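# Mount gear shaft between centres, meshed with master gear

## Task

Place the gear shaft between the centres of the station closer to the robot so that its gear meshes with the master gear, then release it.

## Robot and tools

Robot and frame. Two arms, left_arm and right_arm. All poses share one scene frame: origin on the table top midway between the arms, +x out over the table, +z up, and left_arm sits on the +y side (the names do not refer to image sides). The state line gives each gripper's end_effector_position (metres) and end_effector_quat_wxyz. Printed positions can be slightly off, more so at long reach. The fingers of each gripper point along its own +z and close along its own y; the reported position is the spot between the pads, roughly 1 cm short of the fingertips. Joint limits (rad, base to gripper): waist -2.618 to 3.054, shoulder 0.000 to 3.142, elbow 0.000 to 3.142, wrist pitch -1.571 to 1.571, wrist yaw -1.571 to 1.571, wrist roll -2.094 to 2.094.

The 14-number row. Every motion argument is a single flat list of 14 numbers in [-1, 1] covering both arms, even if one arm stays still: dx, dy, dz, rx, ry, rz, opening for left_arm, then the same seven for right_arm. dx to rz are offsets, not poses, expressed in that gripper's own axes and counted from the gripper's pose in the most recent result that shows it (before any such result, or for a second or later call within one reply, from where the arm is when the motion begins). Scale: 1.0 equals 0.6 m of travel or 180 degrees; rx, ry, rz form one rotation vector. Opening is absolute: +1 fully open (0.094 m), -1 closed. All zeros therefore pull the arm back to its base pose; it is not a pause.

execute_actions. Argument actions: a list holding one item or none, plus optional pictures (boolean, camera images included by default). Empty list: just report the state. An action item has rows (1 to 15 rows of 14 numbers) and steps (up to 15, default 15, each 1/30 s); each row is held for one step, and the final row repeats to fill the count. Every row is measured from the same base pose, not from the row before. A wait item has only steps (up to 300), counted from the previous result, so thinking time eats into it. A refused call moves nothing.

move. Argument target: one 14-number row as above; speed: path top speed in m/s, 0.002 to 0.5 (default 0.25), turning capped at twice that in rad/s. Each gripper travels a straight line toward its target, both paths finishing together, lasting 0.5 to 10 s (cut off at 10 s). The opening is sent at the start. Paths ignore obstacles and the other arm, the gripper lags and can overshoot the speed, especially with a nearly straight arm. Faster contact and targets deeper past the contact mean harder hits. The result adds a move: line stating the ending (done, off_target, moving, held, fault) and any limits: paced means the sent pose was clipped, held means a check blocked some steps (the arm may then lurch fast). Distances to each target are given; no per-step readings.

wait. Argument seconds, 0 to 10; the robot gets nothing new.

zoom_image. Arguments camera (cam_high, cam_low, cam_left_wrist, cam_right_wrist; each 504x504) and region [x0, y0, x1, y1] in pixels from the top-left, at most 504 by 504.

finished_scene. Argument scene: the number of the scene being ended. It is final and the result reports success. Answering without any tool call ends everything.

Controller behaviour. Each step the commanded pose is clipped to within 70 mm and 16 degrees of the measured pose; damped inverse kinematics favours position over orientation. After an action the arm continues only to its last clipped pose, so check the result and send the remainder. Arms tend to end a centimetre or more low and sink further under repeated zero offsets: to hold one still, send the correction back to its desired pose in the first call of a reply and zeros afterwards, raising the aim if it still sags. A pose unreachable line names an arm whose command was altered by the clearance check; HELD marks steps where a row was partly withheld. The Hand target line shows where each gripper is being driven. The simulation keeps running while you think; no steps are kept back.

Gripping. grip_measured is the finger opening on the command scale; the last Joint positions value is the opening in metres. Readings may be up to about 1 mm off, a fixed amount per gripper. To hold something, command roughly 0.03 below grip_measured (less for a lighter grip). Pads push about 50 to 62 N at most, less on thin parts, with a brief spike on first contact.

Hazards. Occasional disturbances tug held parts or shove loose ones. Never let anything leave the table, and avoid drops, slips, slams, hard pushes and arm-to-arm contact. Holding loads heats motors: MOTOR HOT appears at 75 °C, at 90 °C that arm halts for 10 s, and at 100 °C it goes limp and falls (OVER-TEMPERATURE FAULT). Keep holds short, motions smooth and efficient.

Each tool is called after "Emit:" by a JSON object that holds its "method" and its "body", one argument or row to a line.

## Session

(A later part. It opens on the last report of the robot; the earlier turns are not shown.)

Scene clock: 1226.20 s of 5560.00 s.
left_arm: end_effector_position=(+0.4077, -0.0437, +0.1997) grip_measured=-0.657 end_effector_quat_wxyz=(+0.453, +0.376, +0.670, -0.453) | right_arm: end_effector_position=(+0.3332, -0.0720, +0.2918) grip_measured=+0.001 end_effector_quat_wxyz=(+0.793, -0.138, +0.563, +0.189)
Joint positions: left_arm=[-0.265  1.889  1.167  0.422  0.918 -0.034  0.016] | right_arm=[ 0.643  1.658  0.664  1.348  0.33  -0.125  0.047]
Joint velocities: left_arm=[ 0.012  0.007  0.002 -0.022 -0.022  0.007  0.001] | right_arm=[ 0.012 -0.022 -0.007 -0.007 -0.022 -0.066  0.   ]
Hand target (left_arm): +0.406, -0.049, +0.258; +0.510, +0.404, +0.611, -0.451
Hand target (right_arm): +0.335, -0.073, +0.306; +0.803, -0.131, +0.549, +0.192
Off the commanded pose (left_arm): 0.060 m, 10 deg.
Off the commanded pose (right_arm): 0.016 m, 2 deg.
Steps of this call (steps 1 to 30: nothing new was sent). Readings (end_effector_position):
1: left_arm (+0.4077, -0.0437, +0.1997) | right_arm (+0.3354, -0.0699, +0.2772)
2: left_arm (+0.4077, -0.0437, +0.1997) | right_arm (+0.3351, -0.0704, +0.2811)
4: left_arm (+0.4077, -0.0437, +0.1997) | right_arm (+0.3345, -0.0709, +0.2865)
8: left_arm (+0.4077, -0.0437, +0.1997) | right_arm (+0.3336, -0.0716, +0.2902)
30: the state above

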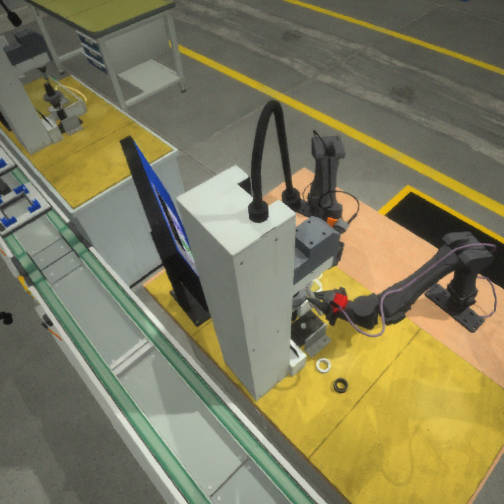

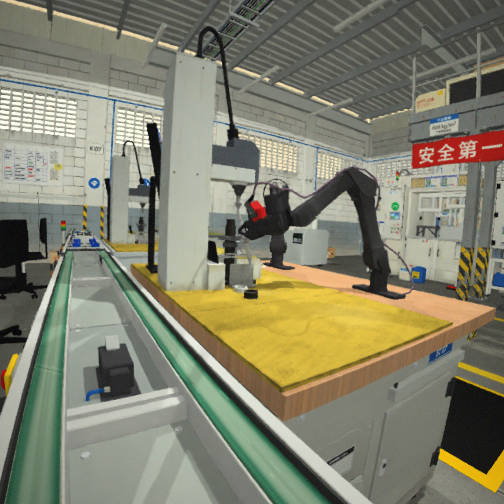

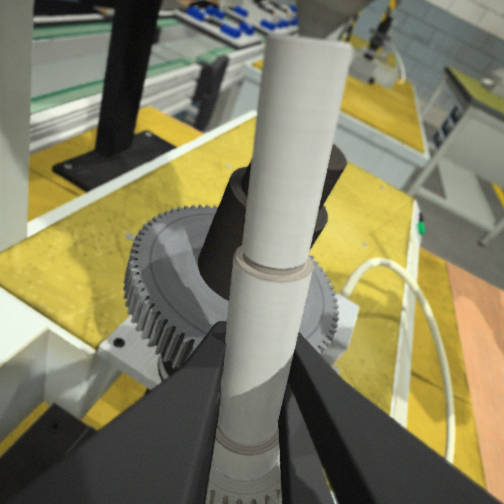

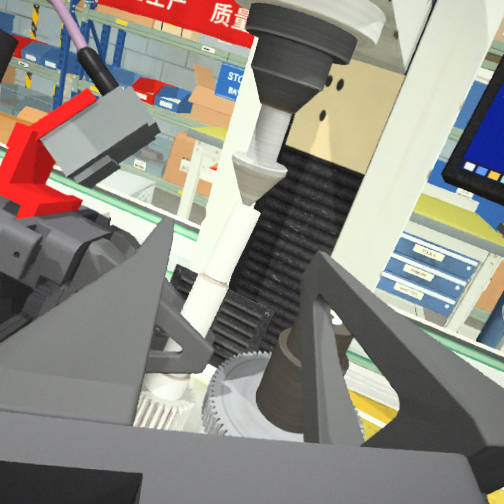

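Emit:
{"method": "execute_actions", "body": {
  "actions": [
    {"rows": [[-0.0972,-0.0255,-0.0048,0.0098,-0.0337,0.0436,-0.69,-0.0202,-0.0033,0.0165,0.0017,-0.0117,0.0016,0.0],[-0.0972,-0.0255,-0.0048,0.0098,-0.0337,0.0436,-0.69,-0.0187,-0.0036,0.0233,0.0017,-0.0117,0.0016,0.0],[-0.0972,-0.0255,-0.0048,0.0098,-0.0337,0.0436,-0.69,-0.0173,-0.0038,0.0302,0.0017,-0.0117,0.0016,0.0],[-0.0972,-0.0255,-0.0048,0.0098,-0.0337,0.0436,-0.69,-0.0158,-0.0041,0.037,0.0017,-0.0117,0.0016,0.0],[-0.0972,-0.0255,-0.0048,0.0098,-0.0337,0.0436,-0.69,-0.0143,-0.0044,0.0439,0.0017,-0.0117,0.0016,0.0],[-0.0972,-0.0255,-0.0048,0.0098,-0.0337,0.0436,-0.69,-0.0128,-0.0047,0.0507,0.0017,-0.0117,0.0016,0.0],[-0.0972,-0.0255,-0.0048,0.0098,-0.0337,0.0436,-0.69,-0.0113,-0.0049,0.0576,0.0017,-0.0117,0.0016,0.0],[-0.0972,-0.0255,-0.0048,0.0098,-0.0337,0.0436,-0.69,-0.0098,-0.0052,0.0644,0.0017,-0.0117,0.0016,0.0],[-0.0972,-0.0255,-0.0048,0.0098,-0.0337,0.0436,-0.69,-0.0084,-0.0055,0.0713,0.0017,-0.0117,0.0016,0.0],[-0.0972,-0.0255,-0.0048,0.0098,-0.0337,0.0436,-0.69,-0.0069,-0.0058,0.0781,0.0017,-0.0117,0.0016,0.0],[-0.0972,-0.0255,-0.0048,0.0098,-0.0337,0.0436,-0.69,-0.0054,-0.006,0.085,0.0017,-0.0117,0.0016,0.0],[-0.0972,-0.0255,-0.0048,0.0098,-0.0337,0.0436,-0.69,-0.0039,-0.0063,0.0918,0.0017,-0.0117,0.0016,0.0]], "steps": 15}
  ],
  "pictures": false
}}

Emit:
{"method": "wait", "body": {
  "seconds": 1.0
}}

Scene clock: 1260.33 s of 5560.00 s.
left_arm: end_effector_position=(+0.4077, -0.0437, +0.1997) grip_measured=-0.657 end_effector_quat_wxyz=(+0.453, +0.376, +0.670, -0.453) | right_arm: end_effector_position=(+0.3747, -0.0562, +0.3088) grip_measured=+0.001 end_effector_quat_wxyz=(+0.805, -0.130, +0.548, +0.186)
Joint positions: left_arm=[-0.265  1.889  1.167  0.422  0.918 -0.034  0.016] | right_arm=[ 0.589  1.786  0.858  1.32   0.288 -0.123  0.047]
Joint velocities: left_arm=[-0.002  0.012 -0.007 -0.081 -0.066 -0.066 -0.001] | right_arm=[-0.032  0.105  0.1   -0.125 -0.095 -0.007 -0.001]
Hand target (left_arm): +0.406, -0.049, +0.258; +0.510, +0.404, +0.611, -0.451
Hand target (right_arm): +0.380, -0.052, +0.311; +0.803, -0.132, +0.549, +0.192
Off the commanded pose (left_arm): 0.060 m, 10 deg.
Off the commanded pose (right_arm): 0.008 m, 1 deg.
Steps of this call (steps 1 to 90: nothing new was sent; then 30.63 s passed at rest; steps 91 to 105: all 15 steps of this action). Readings (end_effector_position):
91: left_arm (+0.4077, -0.0437, +0.1997) | right_arm (+0.3334, -0.0720, +0.2923)
92: left_arm (+0.4077, -0.0437, +0.1997) | right_arm (+0.3341, -0.0718, +0.2934)
94: left_arm (+0.4077, -0.0437, +0.1997) | right_arm (+0.3383, -0.0706, +0.2982)
98: left_arm (+0.4077, -0.0437, +0.1997) | right_arm (+0.3525, -0.0665, +0.3071)
105: the state above

Scene clock: 1261.33 s of 5560.00 s.
left_arm: end_effector_position=(+0.4077, -0.0437, +0.1997) grip_measured=-0.657 end_effector_quat_wxyz=(+0.453, +0.376, +0.670, -0.453) | right_arm: end_effector_position=(+0.3756, -0.0540, +0.3065) grip_measured=+0.001 end_effector_quat_wxyz=(+0.803, -0.135, +0.550, +0.187)
Joint positions: left_arm=[-0.265  1.889  1.167  0.422  0.918 -0.034  0.016] | right_arm=[ 0.588  1.789  0.862  1.309  0.28  -0.121  0.047]
Joint velocities: left_arm=[-0.002 -0.022  0.002 -0.022 -0.037 -0.037 -0.   ] | right_arm=[-0.012  0.012  0.012 -0.051  0.022  0.051 -0.   ]
Hand target (left_arm): +0.406, -0.049, +0.258; +0.510, +0.404, +0.611, -0.451
Hand target (right_arm): +0.380, -0.052, +0.312; +0.803, -0.131, +0.549, +0.192
Off the commanded pose (left_arm): 0.060 m, 10 deg.
Off the commanded pose (right_arm): 0.008 m, 1 deg.
Steps of this call (steps 1 to 30: nothing new was sent). Readings (end_effector_position):
1: left_arm (+0.4077, -0.0437, +0.1997) | right_arm (+0.3755, -0.0556, +0.3080)
2: left_arm (+0.4077, -0.0437, +0.1997) | right_arm (+0.3758, -0.0551, +0.3074)
4: left_arm (+0.4077, -0.0437, +0.1997) | right_arm (+0.3758, -0.0546, +0.3067)
8: left_arm (+0.4077, -0.0437, +0.1997) | right_arm (+0.3756, -0.0542, +0.3065)
30: the state above

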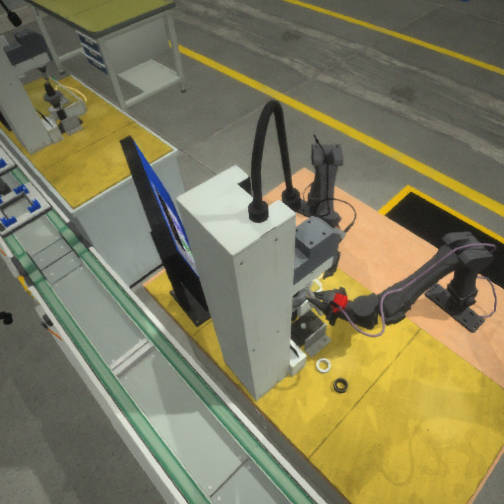

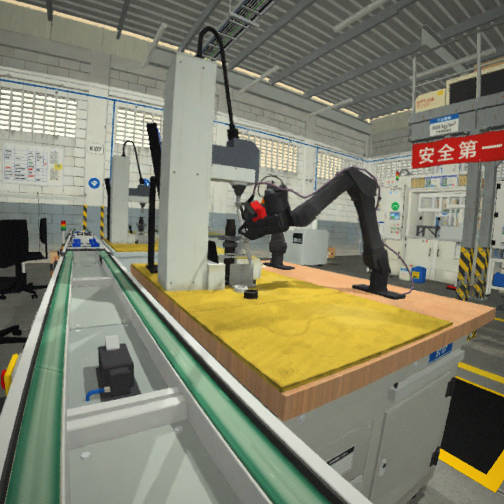

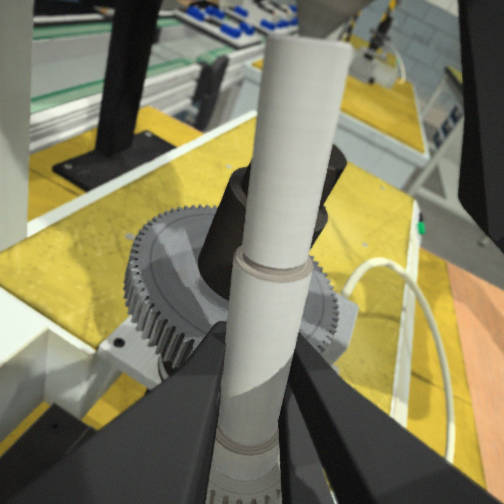

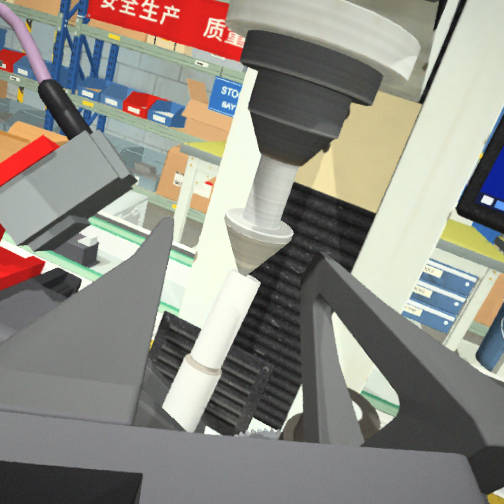

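Emit:
{"method": "execute_actions", "body": {
  "actions": [
    {"rows": [[-0.0972,-0.0255,-0.0048,0.0098,-0.0337,0.0436,-0.69,-0.0048,-0.0035,0.0103,-0.0078,0,0.003,-0.19],[-0.0972,-0.0255,-0.0048,0.0098,-0.0337,0.0436,-0.69,-0.0039,-0.0066,0.0098,-0.0155,0,0.006,-0.19],[-0.0972,-0.0255,-0.0048,0.0098,-0.0337,0.0436,-0.69,-0.0029,-0.0098,0.0093,-0.0233,0,0.009,-0.19],[-0.0972,-0.0255,-0.0048,0.0098,-0.0337,0.0436,-0.69,-0.002,-0.0129,0.0088,-0.031,0,0.012,-0.19],[-0.0972,-0.0255,-0.0048,0.0098,-0.0337,0.0436,-0.69,-0.0011,-0.0161,0.0083,-0.0388,0,0.015,-0.19],[-0.0972,-0.0255,-0.0048,0.0098,-0.0337,0.0436,-0.69,-0.0002,-0.0192,0.0077,-0.0466,-0.001,0.018,-0.19],[-0.0972,-0.0255,-0.0048,0.0098,-0.0337,0.0436,-0.69,0.0007,-0.0224,0.0072,-0.0543,-0.001,0.021,-0.19],[-0.0972,-0.0255,-0.0048,0.0098,-0.0337,0.0436,-0.69,0.0017,-0.0255,0.0067,-0.0621,-0.001,0.024,-0.19],[-0.0972,-0.0255,-0.0048,0.0098,-0.0337,0.0436,-0.69,0.0026,-0.0287,0.0062,-0.0698,-0.001,0.027,-0.19],[-0.0972,-0.0255,-0.0048,0.0098,-0.0337,0.0436,-0.69,0.0035,-0.0318,0.0057,-0.0776,-0.001,0.03,-0.19]], "steps": 15}
  ],
  "pictures": false
}}

Emit:
{"method": "wait", "body": {
  "seconds": 1.0
}}

Scene clock: 1294.90 s of 5560.00 s.
left_arm: end_effector_position=(+0.4077, -0.0437, +0.1997) grip_measured=-0.657 end_effector_quat_wxyz=(+0.453, +0.376, +0.670, -0.453) | right_arm: end_effector_position=(+0.3977, -0.0769, +0.3034) grip_measured=-0.189 end_effector_quat_wxyz=(+0.782, -0.187, +0.535, +0.257)
Joint positions: left_arm=[-0.265  1.889  1.167  0.422  0.918 -0.034  0.016] | right_arm=[ 0.404  1.789  0.853  1.302 -0.063  0.006  0.038]
Joint velocities: left_arm=[-0.012 -0.002 -0.002 -0.125 -0.022 -0.037 -0.   ] | right_arm=[ 0.007  0.017 -0.007 -0.007 -0.388  0.198 -0.   ]
Hand target (left_arm): +0.406, -0.049, +0.258; +0.510, +0.404, +0.611, -0.451
Hand target (right_arm): +0.387, -0.069, +0.305; +0.772, -0.205, +0.528, +0.288
Off the commanded pose (left_arm): 0.060 m, 10 deg.
Off the commanded pose (right_arm): 0.013 m, 5 deg.
Steps of this call (steps 1 to 90: nothing new was sent; then 30.07 s passed at rest; steps 91 to 105: all 15 steps of this action). Readings (end_effector_position):
91: left_arm (+0.4077, -0.0437, +0.1997) | right_arm (+0.3757, -0.0537, +0.3063)
92: left_arm (+0.4077, -0.0437, +0.1997) | right_arm (+0.3761, -0.0533, +0.3062)
94: left_arm (+0.4077, -0.0437, +0.1997) | right_arm (+0.3792, -0.0552, +0.3061)
98: left_arm (+0.4077, -0.0437, +0.1997) | right_arm (+0.3911, -0.0674, +0.3069)
105: the state above

Scene clock: 1295.90 s of 5560.00 s.
left_arm: end_effector_position=(+0.4077, -0.0437, +0.1997) grip_measured=-0.657 end_effector_quat_wxyz=(+0.453, +0.376, +0.670, -0.453) | right_arm: end_effector_position=(+0.3903, -0.0677, +0.3030) grip_measured=-0.189 end_effector_quat_wxyz=(+0.773, -0.207, +0.529, +0.283)
Joint positions: left_arm=[-0.265  1.889  1.167  0.422  0.918 -0.034  0.016] | right_arm=[ 0.404  1.789  0.853  1.302 -0.13   0.027  0.038]
Joint velocities: left_arm=[-0.007  0.002 -0.012 -0.095 -0.022 -0.051 -0.002] | right_arm=[-0.002  0.007 -0.007 -0.037 -0.007  0.066 -0.   ]
Hand target (left_arm): +0.406, -0.049, +0.258; +0.510, +0.404, +0.611, -0.451
Hand target (right_arm): +0.387, -0.069, +0.305; +0.772, -0.205, +0.528, +0.288
Off the commanded pose (left_arm): 0.060 m, 10 deg.
Off the commanded pose (right_arm): 0.004 m, 1 deg.
Steps of this call (steps 1 to 30: nothing new was sent). Readings (end_effector_position):
1: left_arm (+0.4077, -0.0437, +0.1997) | right_arm (+0.3963, -0.0751, +0.3033)
2: left_arm (+0.4077, -0.0437, +0.1997) | right_arm (+0.3950, -0.0734, +0.3033)
4: left_arm (+0.4077, -0.0437, +0.1997) | right_arm (+0.3933, -0.0713, +0.3032)
8: left_arm (+0.4077, -0.0437, +0.1997) | right_arm (+0.3914, -0.0691, +0.3031)
30: the state above

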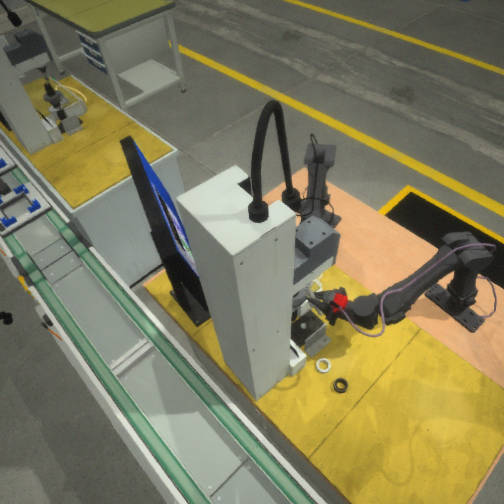

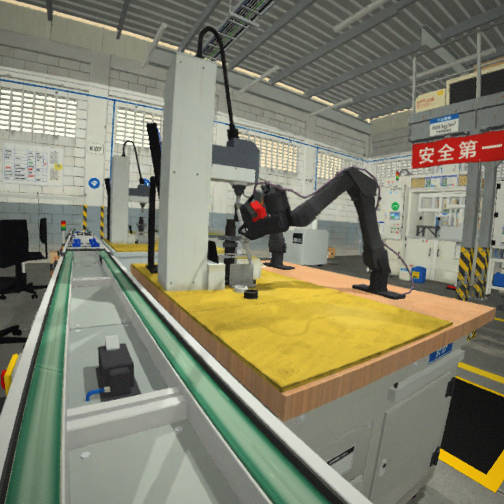

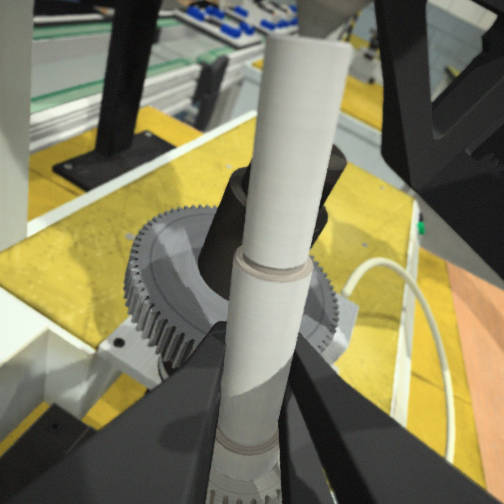

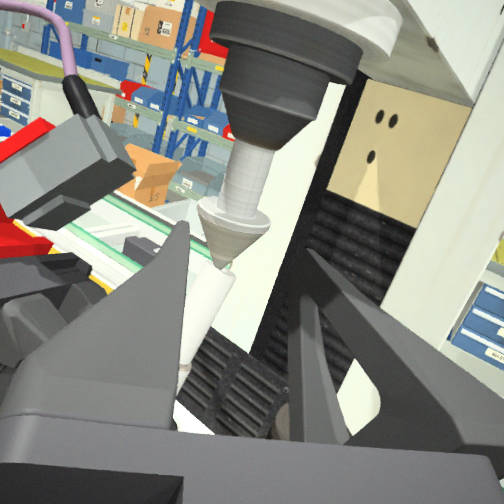

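Emit:
{"method": "execute_actions", "body": {
  "actions": [
    {"rows": [[-0.0972,-0.0255,-0.0048,0.0098,-0.0337,0.0436,-0.69,-0.0027,0.0026,0.0007,-0.002,0,0.002,-0.19],[-0.0972,-0.0255,-0.0048,0.0098,-0.0337,0.0436,-0.69,-0.0002,0.0033,0.0053,-0.002,0,0.002,-0.19],[-0.0972,-0.0255,-0.0048,0.0098,-0.0337,0.0436,-0.69,0.0023,0.0039,0.01,-0.002,0,0.002,-0.19],[-0.0972,-0.0255,-0.0048,0.0098,-0.0337,0.0436,-0.69,0.0048,0.0045,0.0146,-0.002,0,0.002,-0.19],[-0.0972,-0.0255,-0.0048,0.0098,-0.0337,0.0436,-0.69,0.0073,0.0052,0.0193,-0.002,0,0.002,-0.19],[-0.0972,-0.0255,-0.0048,0.0098,-0.0337,0.0436,-0.69,0.0097,0.0058,0.0239,-0.002,0,0.002,-0.19],[-0.0972,-0.0255,-0.0048,0.0098,-0.0337,0.0436,-0.69,0.0122,0.0064,0.0286,-0.002,0,0.002,-0.19],[-0.0972,-0.0255,-0.0048,0.0098,-0.0337,0.0436,-0.69,0.0147,0.007,0.0332,-0.002,0,0.002,-0.19],[-0.0972,-0.0255,-0.0048,0.0098,-0.0337,0.0436,-0.69,0.0172,0.0077,0.0379,-0.002,0,0.002,-0.19],[-0.0972,-0.0255,-0.0048,0.0098,-0.0337,0.0436,-0.69,0.0197,0.0083,0.0425,-0.002,0,0.002,-0.19]], "steps": 15}
  ],
  "pictures": false
}}

Emit:
{"method": "wait", "body": {
  "seconds": 1.0
}}

Scene clock: 1317.67 s of 5560.00 s.
left_arm: end_effector_position=(+0.4077, -0.0437, +0.1997) grip_measured=-0.657 end_effector_quat_wxyz=(+0.453, +0.376, +0.670, -0.453) | right_arm: end_effector_position=(+0.4030, -0.0512, +0.3040) grip_measured=-0.189 end_effector_quat_wxyz=(+0.777, -0.208, +0.521, +0.287)
Joint positions: left_arm=[-0.265  1.889  1.167  0.422  0.918 -0.034  0.016] | right_arm=[ 0.418  1.867  0.942  1.309 -0.125  0.023  0.038]
Joint velocities: left_arm=[-0.012  0.002  0.002 -0.037 -0.037  0.007  0.   ] | right_arm=[-0.012 -0.007  0.027 -0.037 -0.051 -0.037  0.001]
Hand target (left_arm): +0.406, -0.049, +0.258; +0.510, +0.404, +0.611, -0.451
Hand target (right_arm): +0.408, -0.046, +0.301; +0.771, -0.208, +0.529, +0.287
Off the commanded pose (left_arm): 0.060 m, 10 deg.
Off the commanded pose (right_arm): 0.008 m, 1 deg.
Steps of this call (steps 1 to 90: nothing new was sent; then 18.27 s passed at rest; steps 91 to 105: all 15 steps of this action). Readings (end_effector_position):
91: left_arm (+0.4077, -0.0437, +0.1997) | right_arm (+0.3902, -0.0676, +0.3030)
92: left_arm (+0.4077, -0.0437, +0.1997) | right_arm (+0.3902, -0.0676, +0.3030)
94: left_arm (+0.4077, -0.0437, +0.1997) | right_arm (+0.3906, -0.0674, +0.3026)
98: left_arm (+0.4077, -0.0437, +0.1997) | right_arm (+0.3973, -0.0611, +0.3004)
105: the state above

Scene clock: 1318.67 s of 5560.00 s.
left_arm: end_effector_position=(+0.4077, -0.0437, +0.1997) grip_measured=-0.657 end_effector_quat_wxyz=(+0.453, +0.376, +0.670, -0.453) | right_arm: end_effector_position=(+0.4031, -0.0511, +0.3043) grip_measured=-0.189 end_effector_quat_wxyz=(+0.777, -0.208, +0.520, +0.287)
Joint positions: left_arm=[-0.265  1.889  1.167  0.422  0.918 -0.034  0.016] | right_arm=[ 0.418  1.867  0.943  1.309 -0.125  0.023  0.038]
Joint velocities: left_arm=[ 0.002 -0.032  0.002 -0.022 -0.051 -0.037  0.001] | right_arm=[-0.007  0.007  0.027  0.007 -0.051 -0.037  0.   ]
Hand target (left_arm): +0.406, -0.049, +0.258; +0.510, +0.404, +0.611, -0.451
Hand target (right_arm): +0.408, -0.046, +0.301; +0.771, -0.208, +0.529, +0.287
Off the commanded pose (left_arm): 0.060 m, 10 deg.
Off the commanded pose (right_arm): 0.008 m, 1 deg.
Steps of this call (steps 1 to 30: nothing new was sent). Readings (end_effector_position):
1: left_arm (+0.4077, -0.0437, +0.1997) | right_arm (+0.4031, -0.0511, +0.3043)
2: left_arm (+0.4077, -0.0437, +0.1997) | right_arm (+0.4031, -0.0511, +0.3043)
4: left_arm (+0.4077, -0.0437, +0.1997) | right_arm (+0.4031, -0.0511, +0.3043)
8: left_arm (+0.4077, -0.0437, +0.1997) | right_arm (+0.4031, -0.0511, +0.3043)
30: the state above

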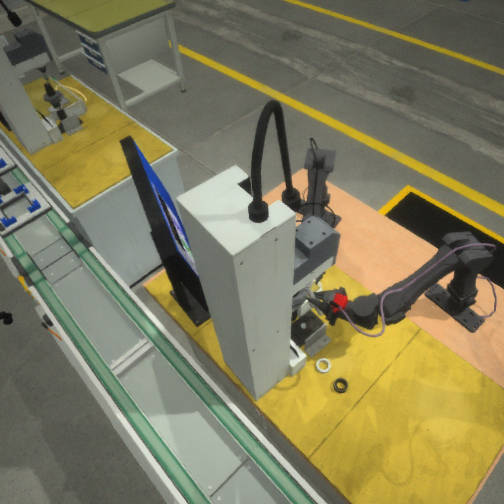

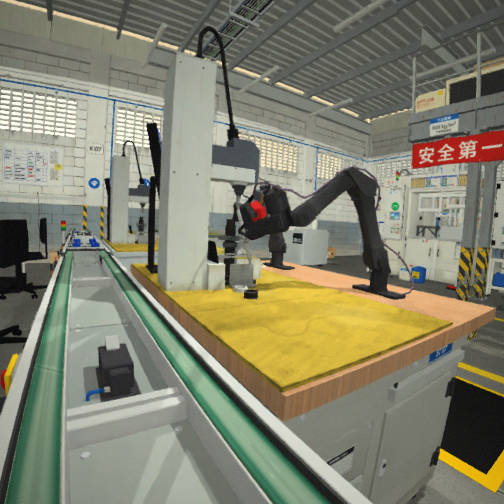

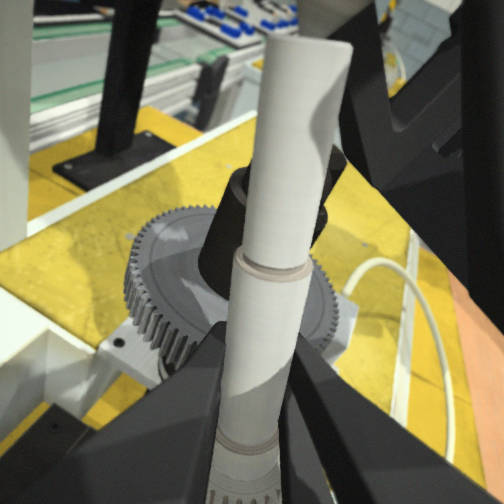

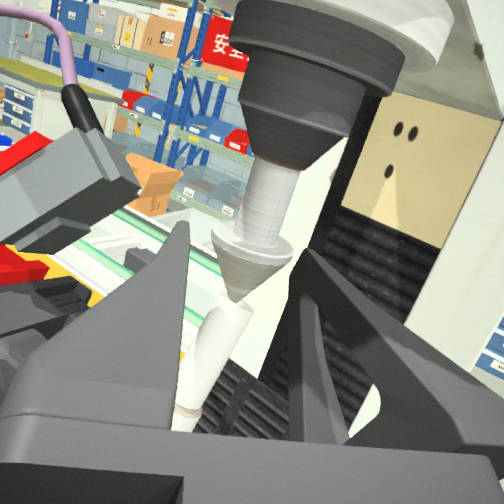

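Emit:
{"method": "execute_actions", "body": {
  "actions": [
    {"rows": [[-0.0972,-0.0255,-0.0048,0.0098,-0.0337,0.0436,-0.69,0.0123,-0.001,0.0123,0,0.006,0,-0.19],[-0.0972,-0.0255,-0.0048,0.0098,-0.0337,0.0436,-0.69,0.0151,-0.003,0.0159,0,0.006,0,-0.19],[-0.0972,-0.0255,-0.0048,0.0098,-0.0337,0.0436,-0.69,0.0179,-0.005,0.0194,0,0.006,0,-0.19],[-0.0972,-0.0255,-0.0048,0.0098,-0.0337,0.0436,-0.69,0.0207,-0.007,0.023,0,0.006,0,-0.19],[-0.0972,-0.0255,-0.0048,0.0098,-0.0337,0.0436,-0.69,0.0235,-0.009,0.0265,0,0.006,0,-0.19],[-0.0972,-0.0255,-0.0048,0.0098,-0.0337,0.0436,-0.69,0.0263,-0.01,0.03,0,0.006,0,-0.19],[-0.0972,-0.0255,-0.0048,0.0098,-0.0337,0.0436,-0.69,0.0291,-0.01,0.0336,0,0.006,0,-0.19],[-0.0972,-0.0255,-0.0048,0.0098,-0.0337,0.0436,-0.69,0.0319,-0.01,0.0371,0,0.006,0,-0.19],[-0.0972,-0.0255,-0.0048,0.0098,-0.0337,0.0436,-0.69,0.0347,-0.01,0.0407,0,0.006,0,-0.19],[-0.0972,-0.0255,-0.0048,0.0098,-0.0337,0.0436,-0.69,0.0375,-0.01,0.0442,0,0.006,0,-0.19]], "steps": 15}
  ],
  "pictures": false
}}

Emit:
{"method": "wait", "body": {
  "seconds": 1.0
}}

Scene clock: 1335.17 s of 5560.00 s.
left_arm: end_effector_position=(+0.4077, -0.0437, +0.1997) grip_measured=-0.657 end_effector_quat_wxyz=(+0.453, +0.376, +0.670, -0.453) | right_arm: end_effector_position=(+0.4223, -0.0447, +0.3096) grip_measured=-0.189 end_effector_quat_wxyz=(+0.792, -0.206, +0.504, +0.277)
Joint positions: left_arm=[-0.265  1.889  1.167  0.422  0.918 -0.034  0.016] | right_arm=[ 0.409  1.947  1.041  1.327 -0.122  0.003  0.038]
Joint velocities: left_arm=[-0.007 -0.007  0.017  0.007 -0.007 -0.037 -0.   ] | right_arm=[ 0.007  0.007  0.032 -0.022 -0.051 -0.051  0.   ]
Hand target (left_arm): +0.406, -0.049, +0.258; +0.510, +0.404, +0.611, -0.451
Hand target (right_arm): +0.430, -0.035, +0.293; +0.772, -0.211, +0.527, +0.285
Off the commanded pose (left_arm): 0.060 m, 10 deg.
Off the commanded pose (right_arm): 0.022 m, 4 deg.
Steps of this call (steps 1 to 90: nothing new was sent; then 13.00 s passed at rest; steps 91 to 105: all 15 steps of this action). Readings (end_effector_position):
91: left_arm (+0.4077, -0.0437, +0.1997) | right_arm (+0.4032, -0.0511, +0.3041)
92: left_arm (+0.4077, -0.0437, +0.1997) | right_arm (+0.4038, -0.0506, +0.3044)
94: left_arm (+0.4077, -0.0437, +0.1997) | right_arm (+0.4066, -0.0486, +0.3057)
98: left_arm (+0.4077, -0.0437, +0.1997) | right_arm (+0.4136, -0.0433, +0.3085)
105: the state above

Scene clock: 1336.17 s of 5560.00 s.
left_arm: end_effector_position=(+0.4077, -0.0437, +0.1997) grip_measured=-0.657 end_effector_quat_wxyz=(+0.453, +0.376, +0.670, -0.453) | right_arm: end_effector_position=(+0.4227, -0.0445, +0.3098) grip_measured=-0.189 end_effector_quat_wxyz=(+0.792, -0.207, +0.504, +0.275)
Joint positions: left_arm=[-0.265  1.889  1.167  0.422  0.918 -0.034  0.016] | right_arm=[ 0.409  1.949  1.044  1.327 -0.122 -0.001  0.038]
Joint velocities: left_arm=[ 0.007 -0.007 -0.007 -0.022 -0.007  0.007 -0.   ] | right_arm=[ 0.007 -0.007 -0.012 -0.037  0.007 -0.037  0.   ]
Hand target (left_arm): +0.406, -0.049, +0.258; +0.510, +0.404, +0.611, -0.451
Hand target (right_arm): +0.430, -0.035, +0.293; +0.772, -0.211, +0.527, +0.285
Off the commanded pose (left_arm): 0.060 m, 10 deg.
Off the commanded pose (right_arm): 0.022 m, 4 deg.
Steps of this call (steps 1 to 30: nothing new was sent). Readings (end_effector_position):
1: left_arm (+0.4077, -0.0437, +0.1997) | right_arm (+0.4224, -0.0447, +0.3096)
2: left_arm (+0.4077, -0.0437, +0.1997) | right_arm (+0.4225, -0.0446, +0.3097)
4: left_arm (+0.4077, -0.0437, +0.1997) | right_arm (+0.4226, -0.0446, +0.3097)
8: left_arm (+0.4077, -0.0437, +0.1997) | right_arm (+0.4227, -0.0445, +0.3098)
30: the state above

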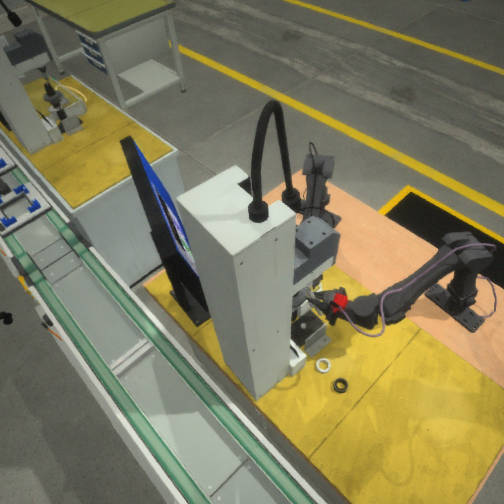

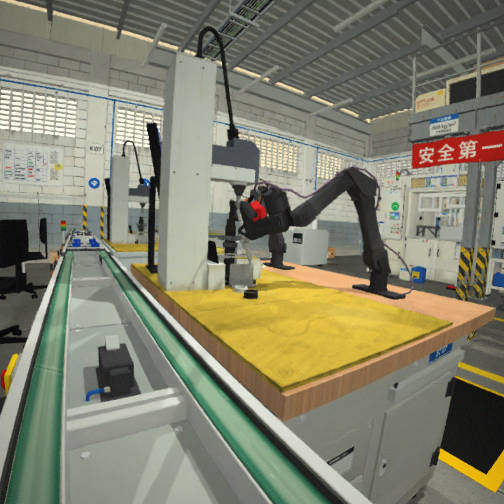

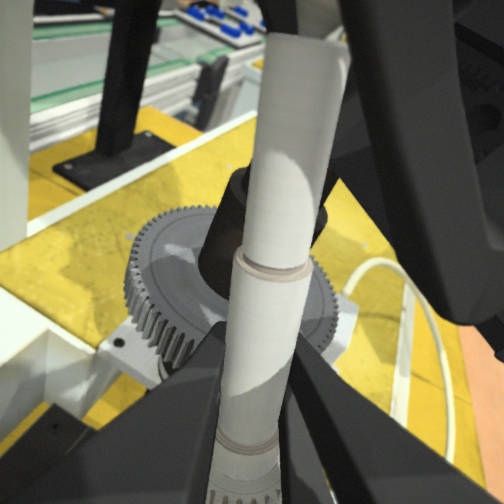

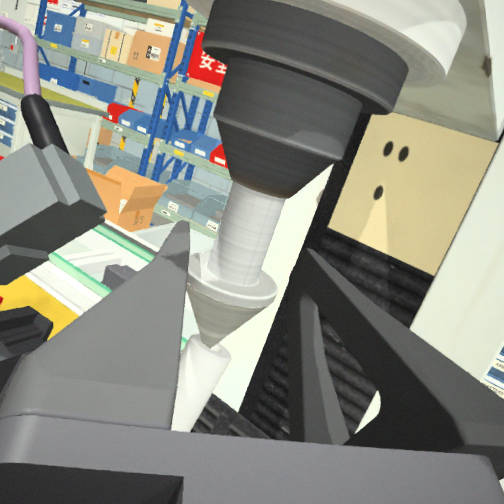

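Emit:
{"method": "execute_actions", "body": {
  "actions": [
    {"rows": [[-0.0972,-0.0255,-0.0048,0.0098,-0.0337,0.0436,-0.69,0.031,0.005,0.008,0,0.025,0.005,-0.19],[-0.0972,-0.0255,-0.0048,0.0098,-0.0337,0.0436,-0.69,0.028,0.006,0.0095,0,0.03,0.006,-0.19],[-0.0972,-0.0255,-0.0048,0.0098,-0.0337,0.0436,-0.69,0.025,0.007,0.011,0,0.035,0.007,-0.19],[-0.0972,-0.0255,-0.0048,0.0098,-0.0337,0.0436,-0.69,0.022,0.008,0.013,0,0.04,0.008,-0.19],[-0.0972,-0.0255,-0.0048,0.0098,-0.0337,0.0436,-0.69,0.02,0.009,0.0155,0,0.045,0.009,-0.19],[-0.0972,-0.0255,-0.0048,0.0098,-0.0337,0.0436,-0.69,0.018,0.01,0.018,0,0.05,0.01,-0.19],[-0.0972,-0.0255,-0.0048,0.0098,-0.0337,0.0436,-0.69,0.017,0.01,0.021,0,0.055,0.01,-0.19],[-0.0972,-0.0255,-0.0048,0.0098,-0.0337,0.0436,-0.69,0.016,0.01,0.0238,0,0.055,0.01,-0.19]], "steps": 15}
  ],
  "pictures": false
}}

Emit:
{"method": "wait", "body": {
  "seconds": 1.0
}}

Scene clock: 1361.10 s of 5560.00 s.
left_arm: end_effector_position=(+0.4077, -0.0437, +0.1997) grip_measured=-0.657 end_effector_quat_wxyz=(+0.453, +0.376, +0.670, -0.453) | right_arm: end_effector_position=(+0.4305, -0.0334, +0.3055) grip_measured=-0.189 end_effector_quat_wxyz=(+0.754, -0.222, +0.558, +0.267)
Joint positions: left_arm=[-0.265  1.889  1.167  0.422  0.918 -0.034  0.016] | right_arm=[ 0.421  1.89   1.093  1.081 -0.112 -0.006  0.038]
Joint velocities: left_arm=[ 0.007 -0.022 -0.017 -0.007 -0.022 -0.007  0.   ] | right_arm=[-0.017 -0.032  0.051 -0.227 -0.022  0.037  0.001]
Hand target (left_arm): +0.406, -0.049, +0.258; +0.510, +0.404, +0.611, -0.451
Hand target (right_arm): +0.432, -0.029, +0.307; +0.742, -0.222, +0.572, +0.270
Off the commanded pose (left_arm): 0.060 m, 10 deg.
Off the commanded pose (right_arm): 0.005 m, 2 deg.
Steps of this call (steps 1 to 90: nothing new was sent; then 21.43 s passed at rest; steps 91 to 105: all 15 steps of this action). Readings (end_effector_position):
91: left_arm (+0.4077, -0.0437, +0.1997) | right_arm (+0.4228, -0.0445, +0.3097)
92: left_arm (+0.4077, -0.0437, +0.1997) | right_arm (+0.4229, -0.0445, +0.3095)
94: left_arm (+0.4077, -0.0437, +0.1997) | right_arm (+0.4233, -0.0439, +0.3089)
98: left_arm (+0.4077, -0.0437, +0.1997) | right_arm (+0.4267, -0.0410, +0.3074)
105: the state above

Scene clock: 1362.10 s of 5560.00 s.
left_arm: end_effector_position=(+0.4077, -0.0437, +0.1997) grip_measured=-0.657 end_effector_quat_wxyz=(+0.453, +0.376, +0.670, -0.453) | right_arm: end_effector_position=(+0.4312, -0.0329, +0.3045) grip_measured=-0.189 end_effector_quat_wxyz=(+0.750, -0.223, +0.563, +0.266)
Joint positions: left_arm=[-0.265  1.889  1.167  0.422  0.918 -0.034  0.016] | right_arm=[ 0.421  1.886  1.096  1.062 -0.112 -0.006  0.038]
Joint velocities: left_arm=[-0.002 -0.022 -0.017 -0.007  0.022 -0.037  0.   ] | right_arm=[-0.012 -0.002  0.002  0.051 -0.007 -0.051  0.001]
Hand target (left_arm): +0.406, -0.049, +0.258; +0.510, +0.404, +0.611, -0.451
Hand target (right_arm): +0.432, -0.029, +0.307; +0.742, -0.222, +0.572, +0.270
Off the commanded pose (left_arm): 0.060 m, 10 deg.
Off the commanded pose (right_arm): 0.004 m, 2 deg.
Steps of this call (steps 1 to 30: nothing new was sent). Readings (end_effector_position):
1: left_arm (+0.4077, -0.0437, +0.1997) | right_arm (+0.4308, -0.0332, +0.3051)
2: left_arm (+0.4077, -0.0437, +0.1997) | right_arm (+0.4309, -0.0331, +0.3050)
4: left_arm (+0.4077, -0.0437, +0.1997) | right_arm (+0.4310, -0.0330, +0.3048)
8: left_arm (+0.4077, -0.0437, +0.1997) | right_arm (+0.4312, -0.0329, +0.3047)
30: the state above

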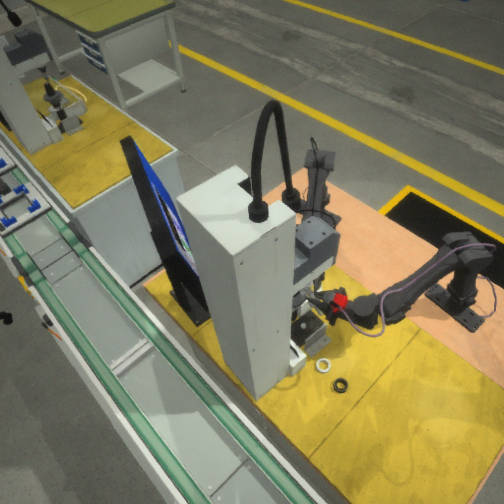

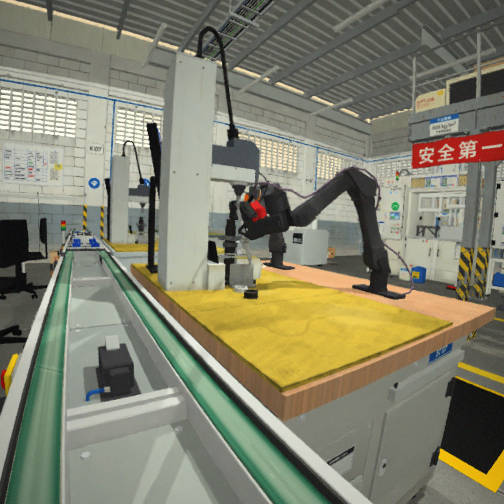

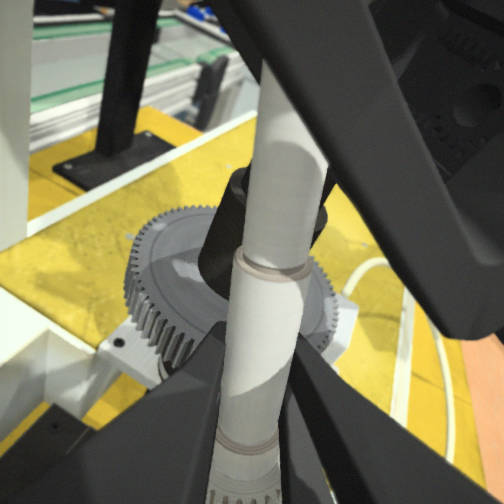

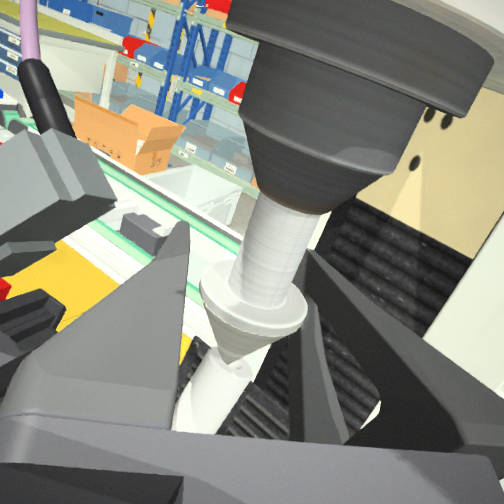

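Emit:
{"method": "execute_actions", "body": {
  "actions": [
    {"rows": [[-0.0972,-0.0255,-0.0048,0.0098,-0.0337,0.0436,-0.69,-0.003,0.0,0.004,0,0.007,0.002,-0.25],[-0.0972,-0.0255,-0.0048,0.0098,-0.0337,0.0436,-0.69,-0.003,-0.002,0.004,0,0.007,0.002,-0.3],[-0.0972,-0.0255,-0.0048,0.0098,-0.0337,0.0436,-0.69,-0.003,-0.004,0.004,0,0.007,0.002,-0.34],[-0.0972,-0.0255,-0.0048,0.0098,-0.0337,0.0436,-0.69,-0.003,-0.006,0.004,0,0.007,0.002,-0.37],[-0.0972,-0.0255,-0.0048,0.0098,-0.0337,0.0436,-0.69,-0.003,-0.007,0.004,0,0.007,0.002,-0.4],[-0.0972,-0.0255,-0.0048,0.0098,-0.0337,0.0436,-0.69,-0.003,-0.007,0.004,0,0.007,0.002,-0.42]], "steps": 15}
  ],
  "pictures": false
}}

Emit:
{"method": "wait", "body": {
  "seconds": 0.8
}}

Scene clock: 1368.80 s of 5560.00 s.
left_arm: end_effector_position=(+0.4077, -0.0437, +0.1997) grip_measured=-0.657 end_effector_quat_wxyz=(+0.453, +0.376, +0.670, -0.453) | right_arm: end_effector_position=(+0.4303, -0.0319, +0.3045) grip_measured=-0.419 end_effector_quat_wxyz=(+0.749, -0.226, +0.561, +0.269)
Joint positions: left_arm=[-0.265  1.889  1.167  0.422  0.918 -0.034  0.016] | right_arm=[ 0.421  1.886  1.096  1.062 -0.121 -0.006  0.027]
Joint velocities: left_arm=[-0.002 -0.007 -0.002 -0.051 -0.051 -0.051 -0.001] | right_arm=[-0.002  0.017  0.002 -0.037  0.022 -0.022  0.001]
Hand target (left_arm): +0.406, -0.049, +0.258; +0.510, +0.404, +0.611, -0.451
Hand target (right_arm): +0.435, -0.035, +0.307; +0.744, -0.224, +0.571, +0.266
Off the commanded pose (left_arm): 0.060 m, 10 deg.
Off the commanded pose (right_arm): 0.006 m, 1 deg.
Steps of this call (steps 1 to 90: nothing new was sent; then 3.20 s passed at rest; steps 91 to 105: all 15 steps of this action). Readings (end_effector_position):
91: left_arm (+0.4077, -0.0437, +0.1997) | right_arm (+0.4312, -0.0329, +0.3045)
92: left_arm (+0.4077, -0.0437, +0.1997) | right_arm (+0.4312, -0.0329, +0.3045)
94: left_arm (+0.4077, -0.0437, +0.1997) | right_arm (+0.4312, -0.0329, +0.3045)
98: left_arm (+0.4077, -0.0437, +0.1997) | right_arm (+0.4303, -0.0319, +0.3045)
105: the state above

Scene clock: 1369.60 s of 5560.00 s.
left_arm: end_effector_position=(+0.4077, -0.0437, +0.1997) grip_measured=-0.657 end_effector_quat_wxyz=(+0.453, +0.376, +0.670, -0.453) | right_arm: end_effector_position=(+0.4303, -0.0319, +0.3045) grip_measured=-0.419 end_effector_quat_wxyz=(+0.749, -0.226, +0.561, +0.269)
Joint positions: left_arm=[-0.265  1.889  1.167  0.422  0.918 -0.034  0.016] | right_arm=[ 0.421  1.886  1.096  1.062 -0.121 -0.006  0.027]
Joint velocities: left_arm=[ 0.012  0.007 -0.007  0.022 -0.037 -0.051 -0.001] | right_arm=[ 0.007 -0.007 -0.012 -0.007  0.007 -0.007 -0.   ]
Hand target (left_arm): +0.406, -0.049, +0.258; +0.510, +0.404, +0.611, -0.451
Hand target (right_arm): +0.435, -0.035, +0.307; +0.744, -0.224, +0.571, +0.266
Off the commanded pose (left_arm): 0.060 m, 10 deg.
Off the commanded pose (right_arm): 0.006 m, 1 deg.
Steps of this call (steps 1 to 24: nothing new was sent). Readings (end_effector_position):
1: left_arm (+0.4077, -0.0437, +0.1997) | right_arm (+0.4303, -0.0319, +0.3045)
2: left_arm (+0.4077, -0.0437, +0.1997) | right_arm (+0.4303, -0.0319, +0.3045)
4: left_arm (+0.4077, -0.0437, +0.1997) | right_arm (+0.4303, -0.0319, +0.3045)
8: left_arm (+0.4077, -0.0437, +0.1997) | right_arm (+0.4303, -0.0319, +0.3045)
24: the state above

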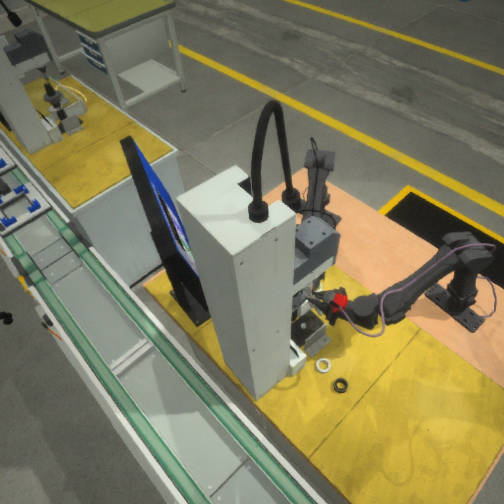

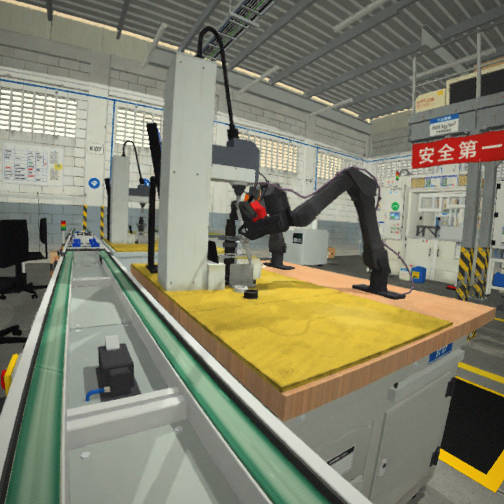

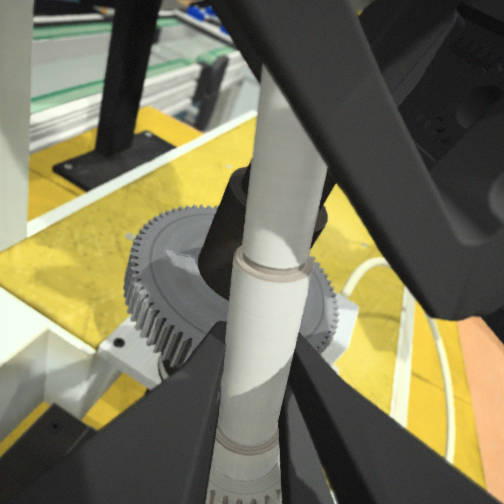

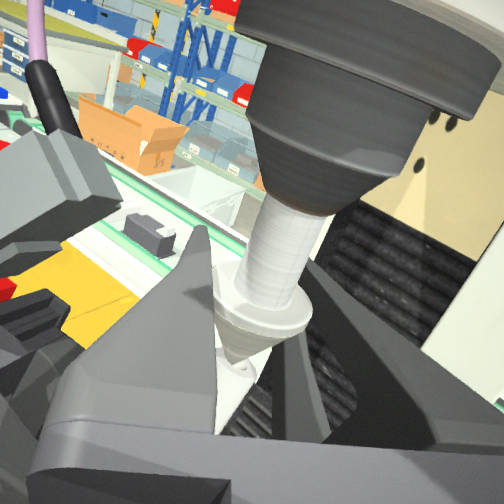

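Emit:
{"method": "execute_actions", "body": {
  "actions": [
    {"rows": [[-0.0972,-0.0255,-0.0048,0.0098,-0.0337,0.0436,-0.69,-0.003,-0.002,0.003,0,0.007,0.0,-0.44],[-0.0972,-0.0255,-0.0048,0.0098,-0.0337,0.0436,-0.69,-0.003,-0.002,0.003,0,0.007,0.0,-0.46],[-0.0972,-0.0255,-0.0048,0.0098,-0.0337,0.0436,-0.69,-0.003,-0.002,0.003,0,0.007,0.0,-0.48]], "steps": 15}
  ]
}}

Scene clock: 1377.07 s of 5560.00 s.
left_arm: end_effector_position=(+0.4077, -0.0437, +0.1997) grip_measured=-0.657 end_effector_quat_wxyz=(+0.453, +0.376, +0.670, -0.453) | right_arm: end_effector_position=(+0.4302, -0.0318, +0.3045) grip_measured=-0.467 end_effector_quat_wxyz=(+0.749, -0.227, +0.561, +0.268)
Joint positions: left_arm=[-0.265  1.889  1.167  0.422  0.918 -0.034  0.016] | right_arm=[ 0.421  1.886  1.096  1.062 -0.121 -0.007  0.025]
Joint velocities: left_arm=[ 0.007  0.007 -0.017 -0.007  0.022  0.051  0.001] | right_arm=[-0.002  0.022 -0.027  0.037  0.007 -0.051 -0.   ]
Hand target (left_arm): +0.406, -0.049, +0.258; +0.510, +0.404, +0.611, -0.451
Hand target (right_arm): +0.432, -0.032, +0.307; +0.743, -0.229, +0.569, +0.266
Off the commanded pose (left_arm): 0.060 m, 10 deg.
Off the commanded pose (right_arm): 0.003 m, 1 deg.
Steps of this call (steps 1 to 90: nothing new was sent; then 3.97 s passed at rest; steps 91 to 105: all 15 steps of this action). Readings (end_effector_position):
91: left_arm (+0.4077, -0.0437, +0.1997) | right_arm (+0.4302, -0.0318, +0.3045)
92: left_arm (+0.4077, -0.0437, +0.1997) | right_arm (+0.4302, -0.0318, +0.3045)
94: left_arm (+0.4077, -0.0437, +0.1997) | right_arm (+0.4302, -0.0318, +0.3045)
98: left_arm (+0.4077, -0.0437, +0.1997) | right_arm (+0.4302, -0.0318, +0.3045)
105: the state above

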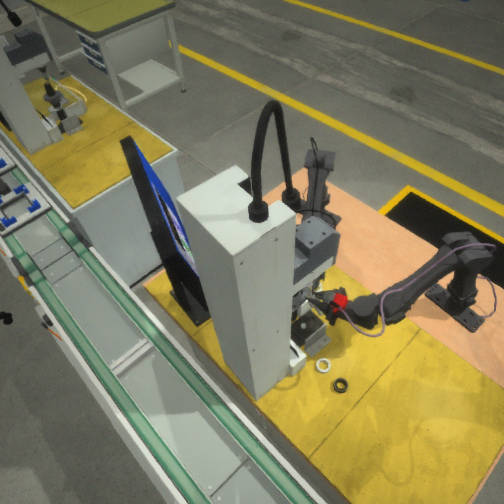

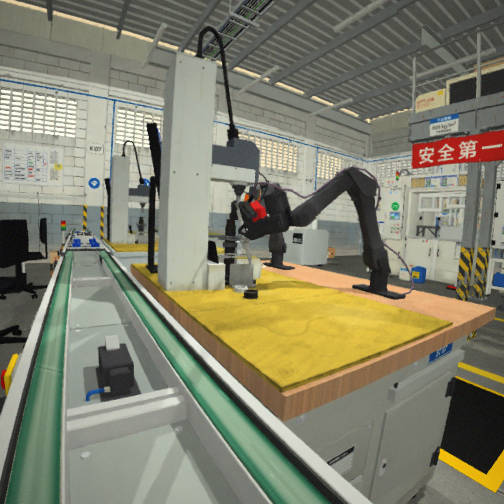

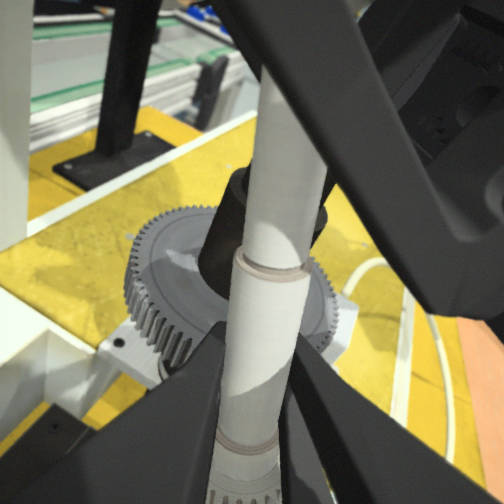

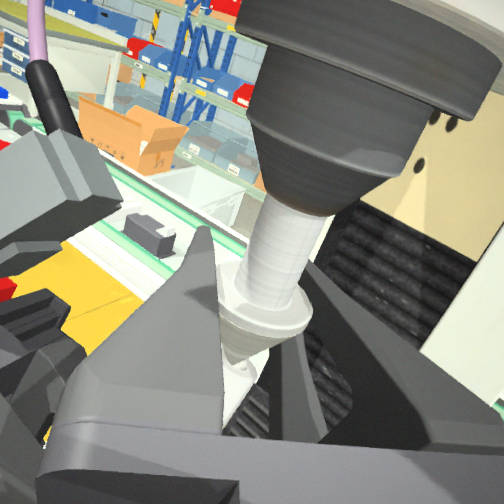

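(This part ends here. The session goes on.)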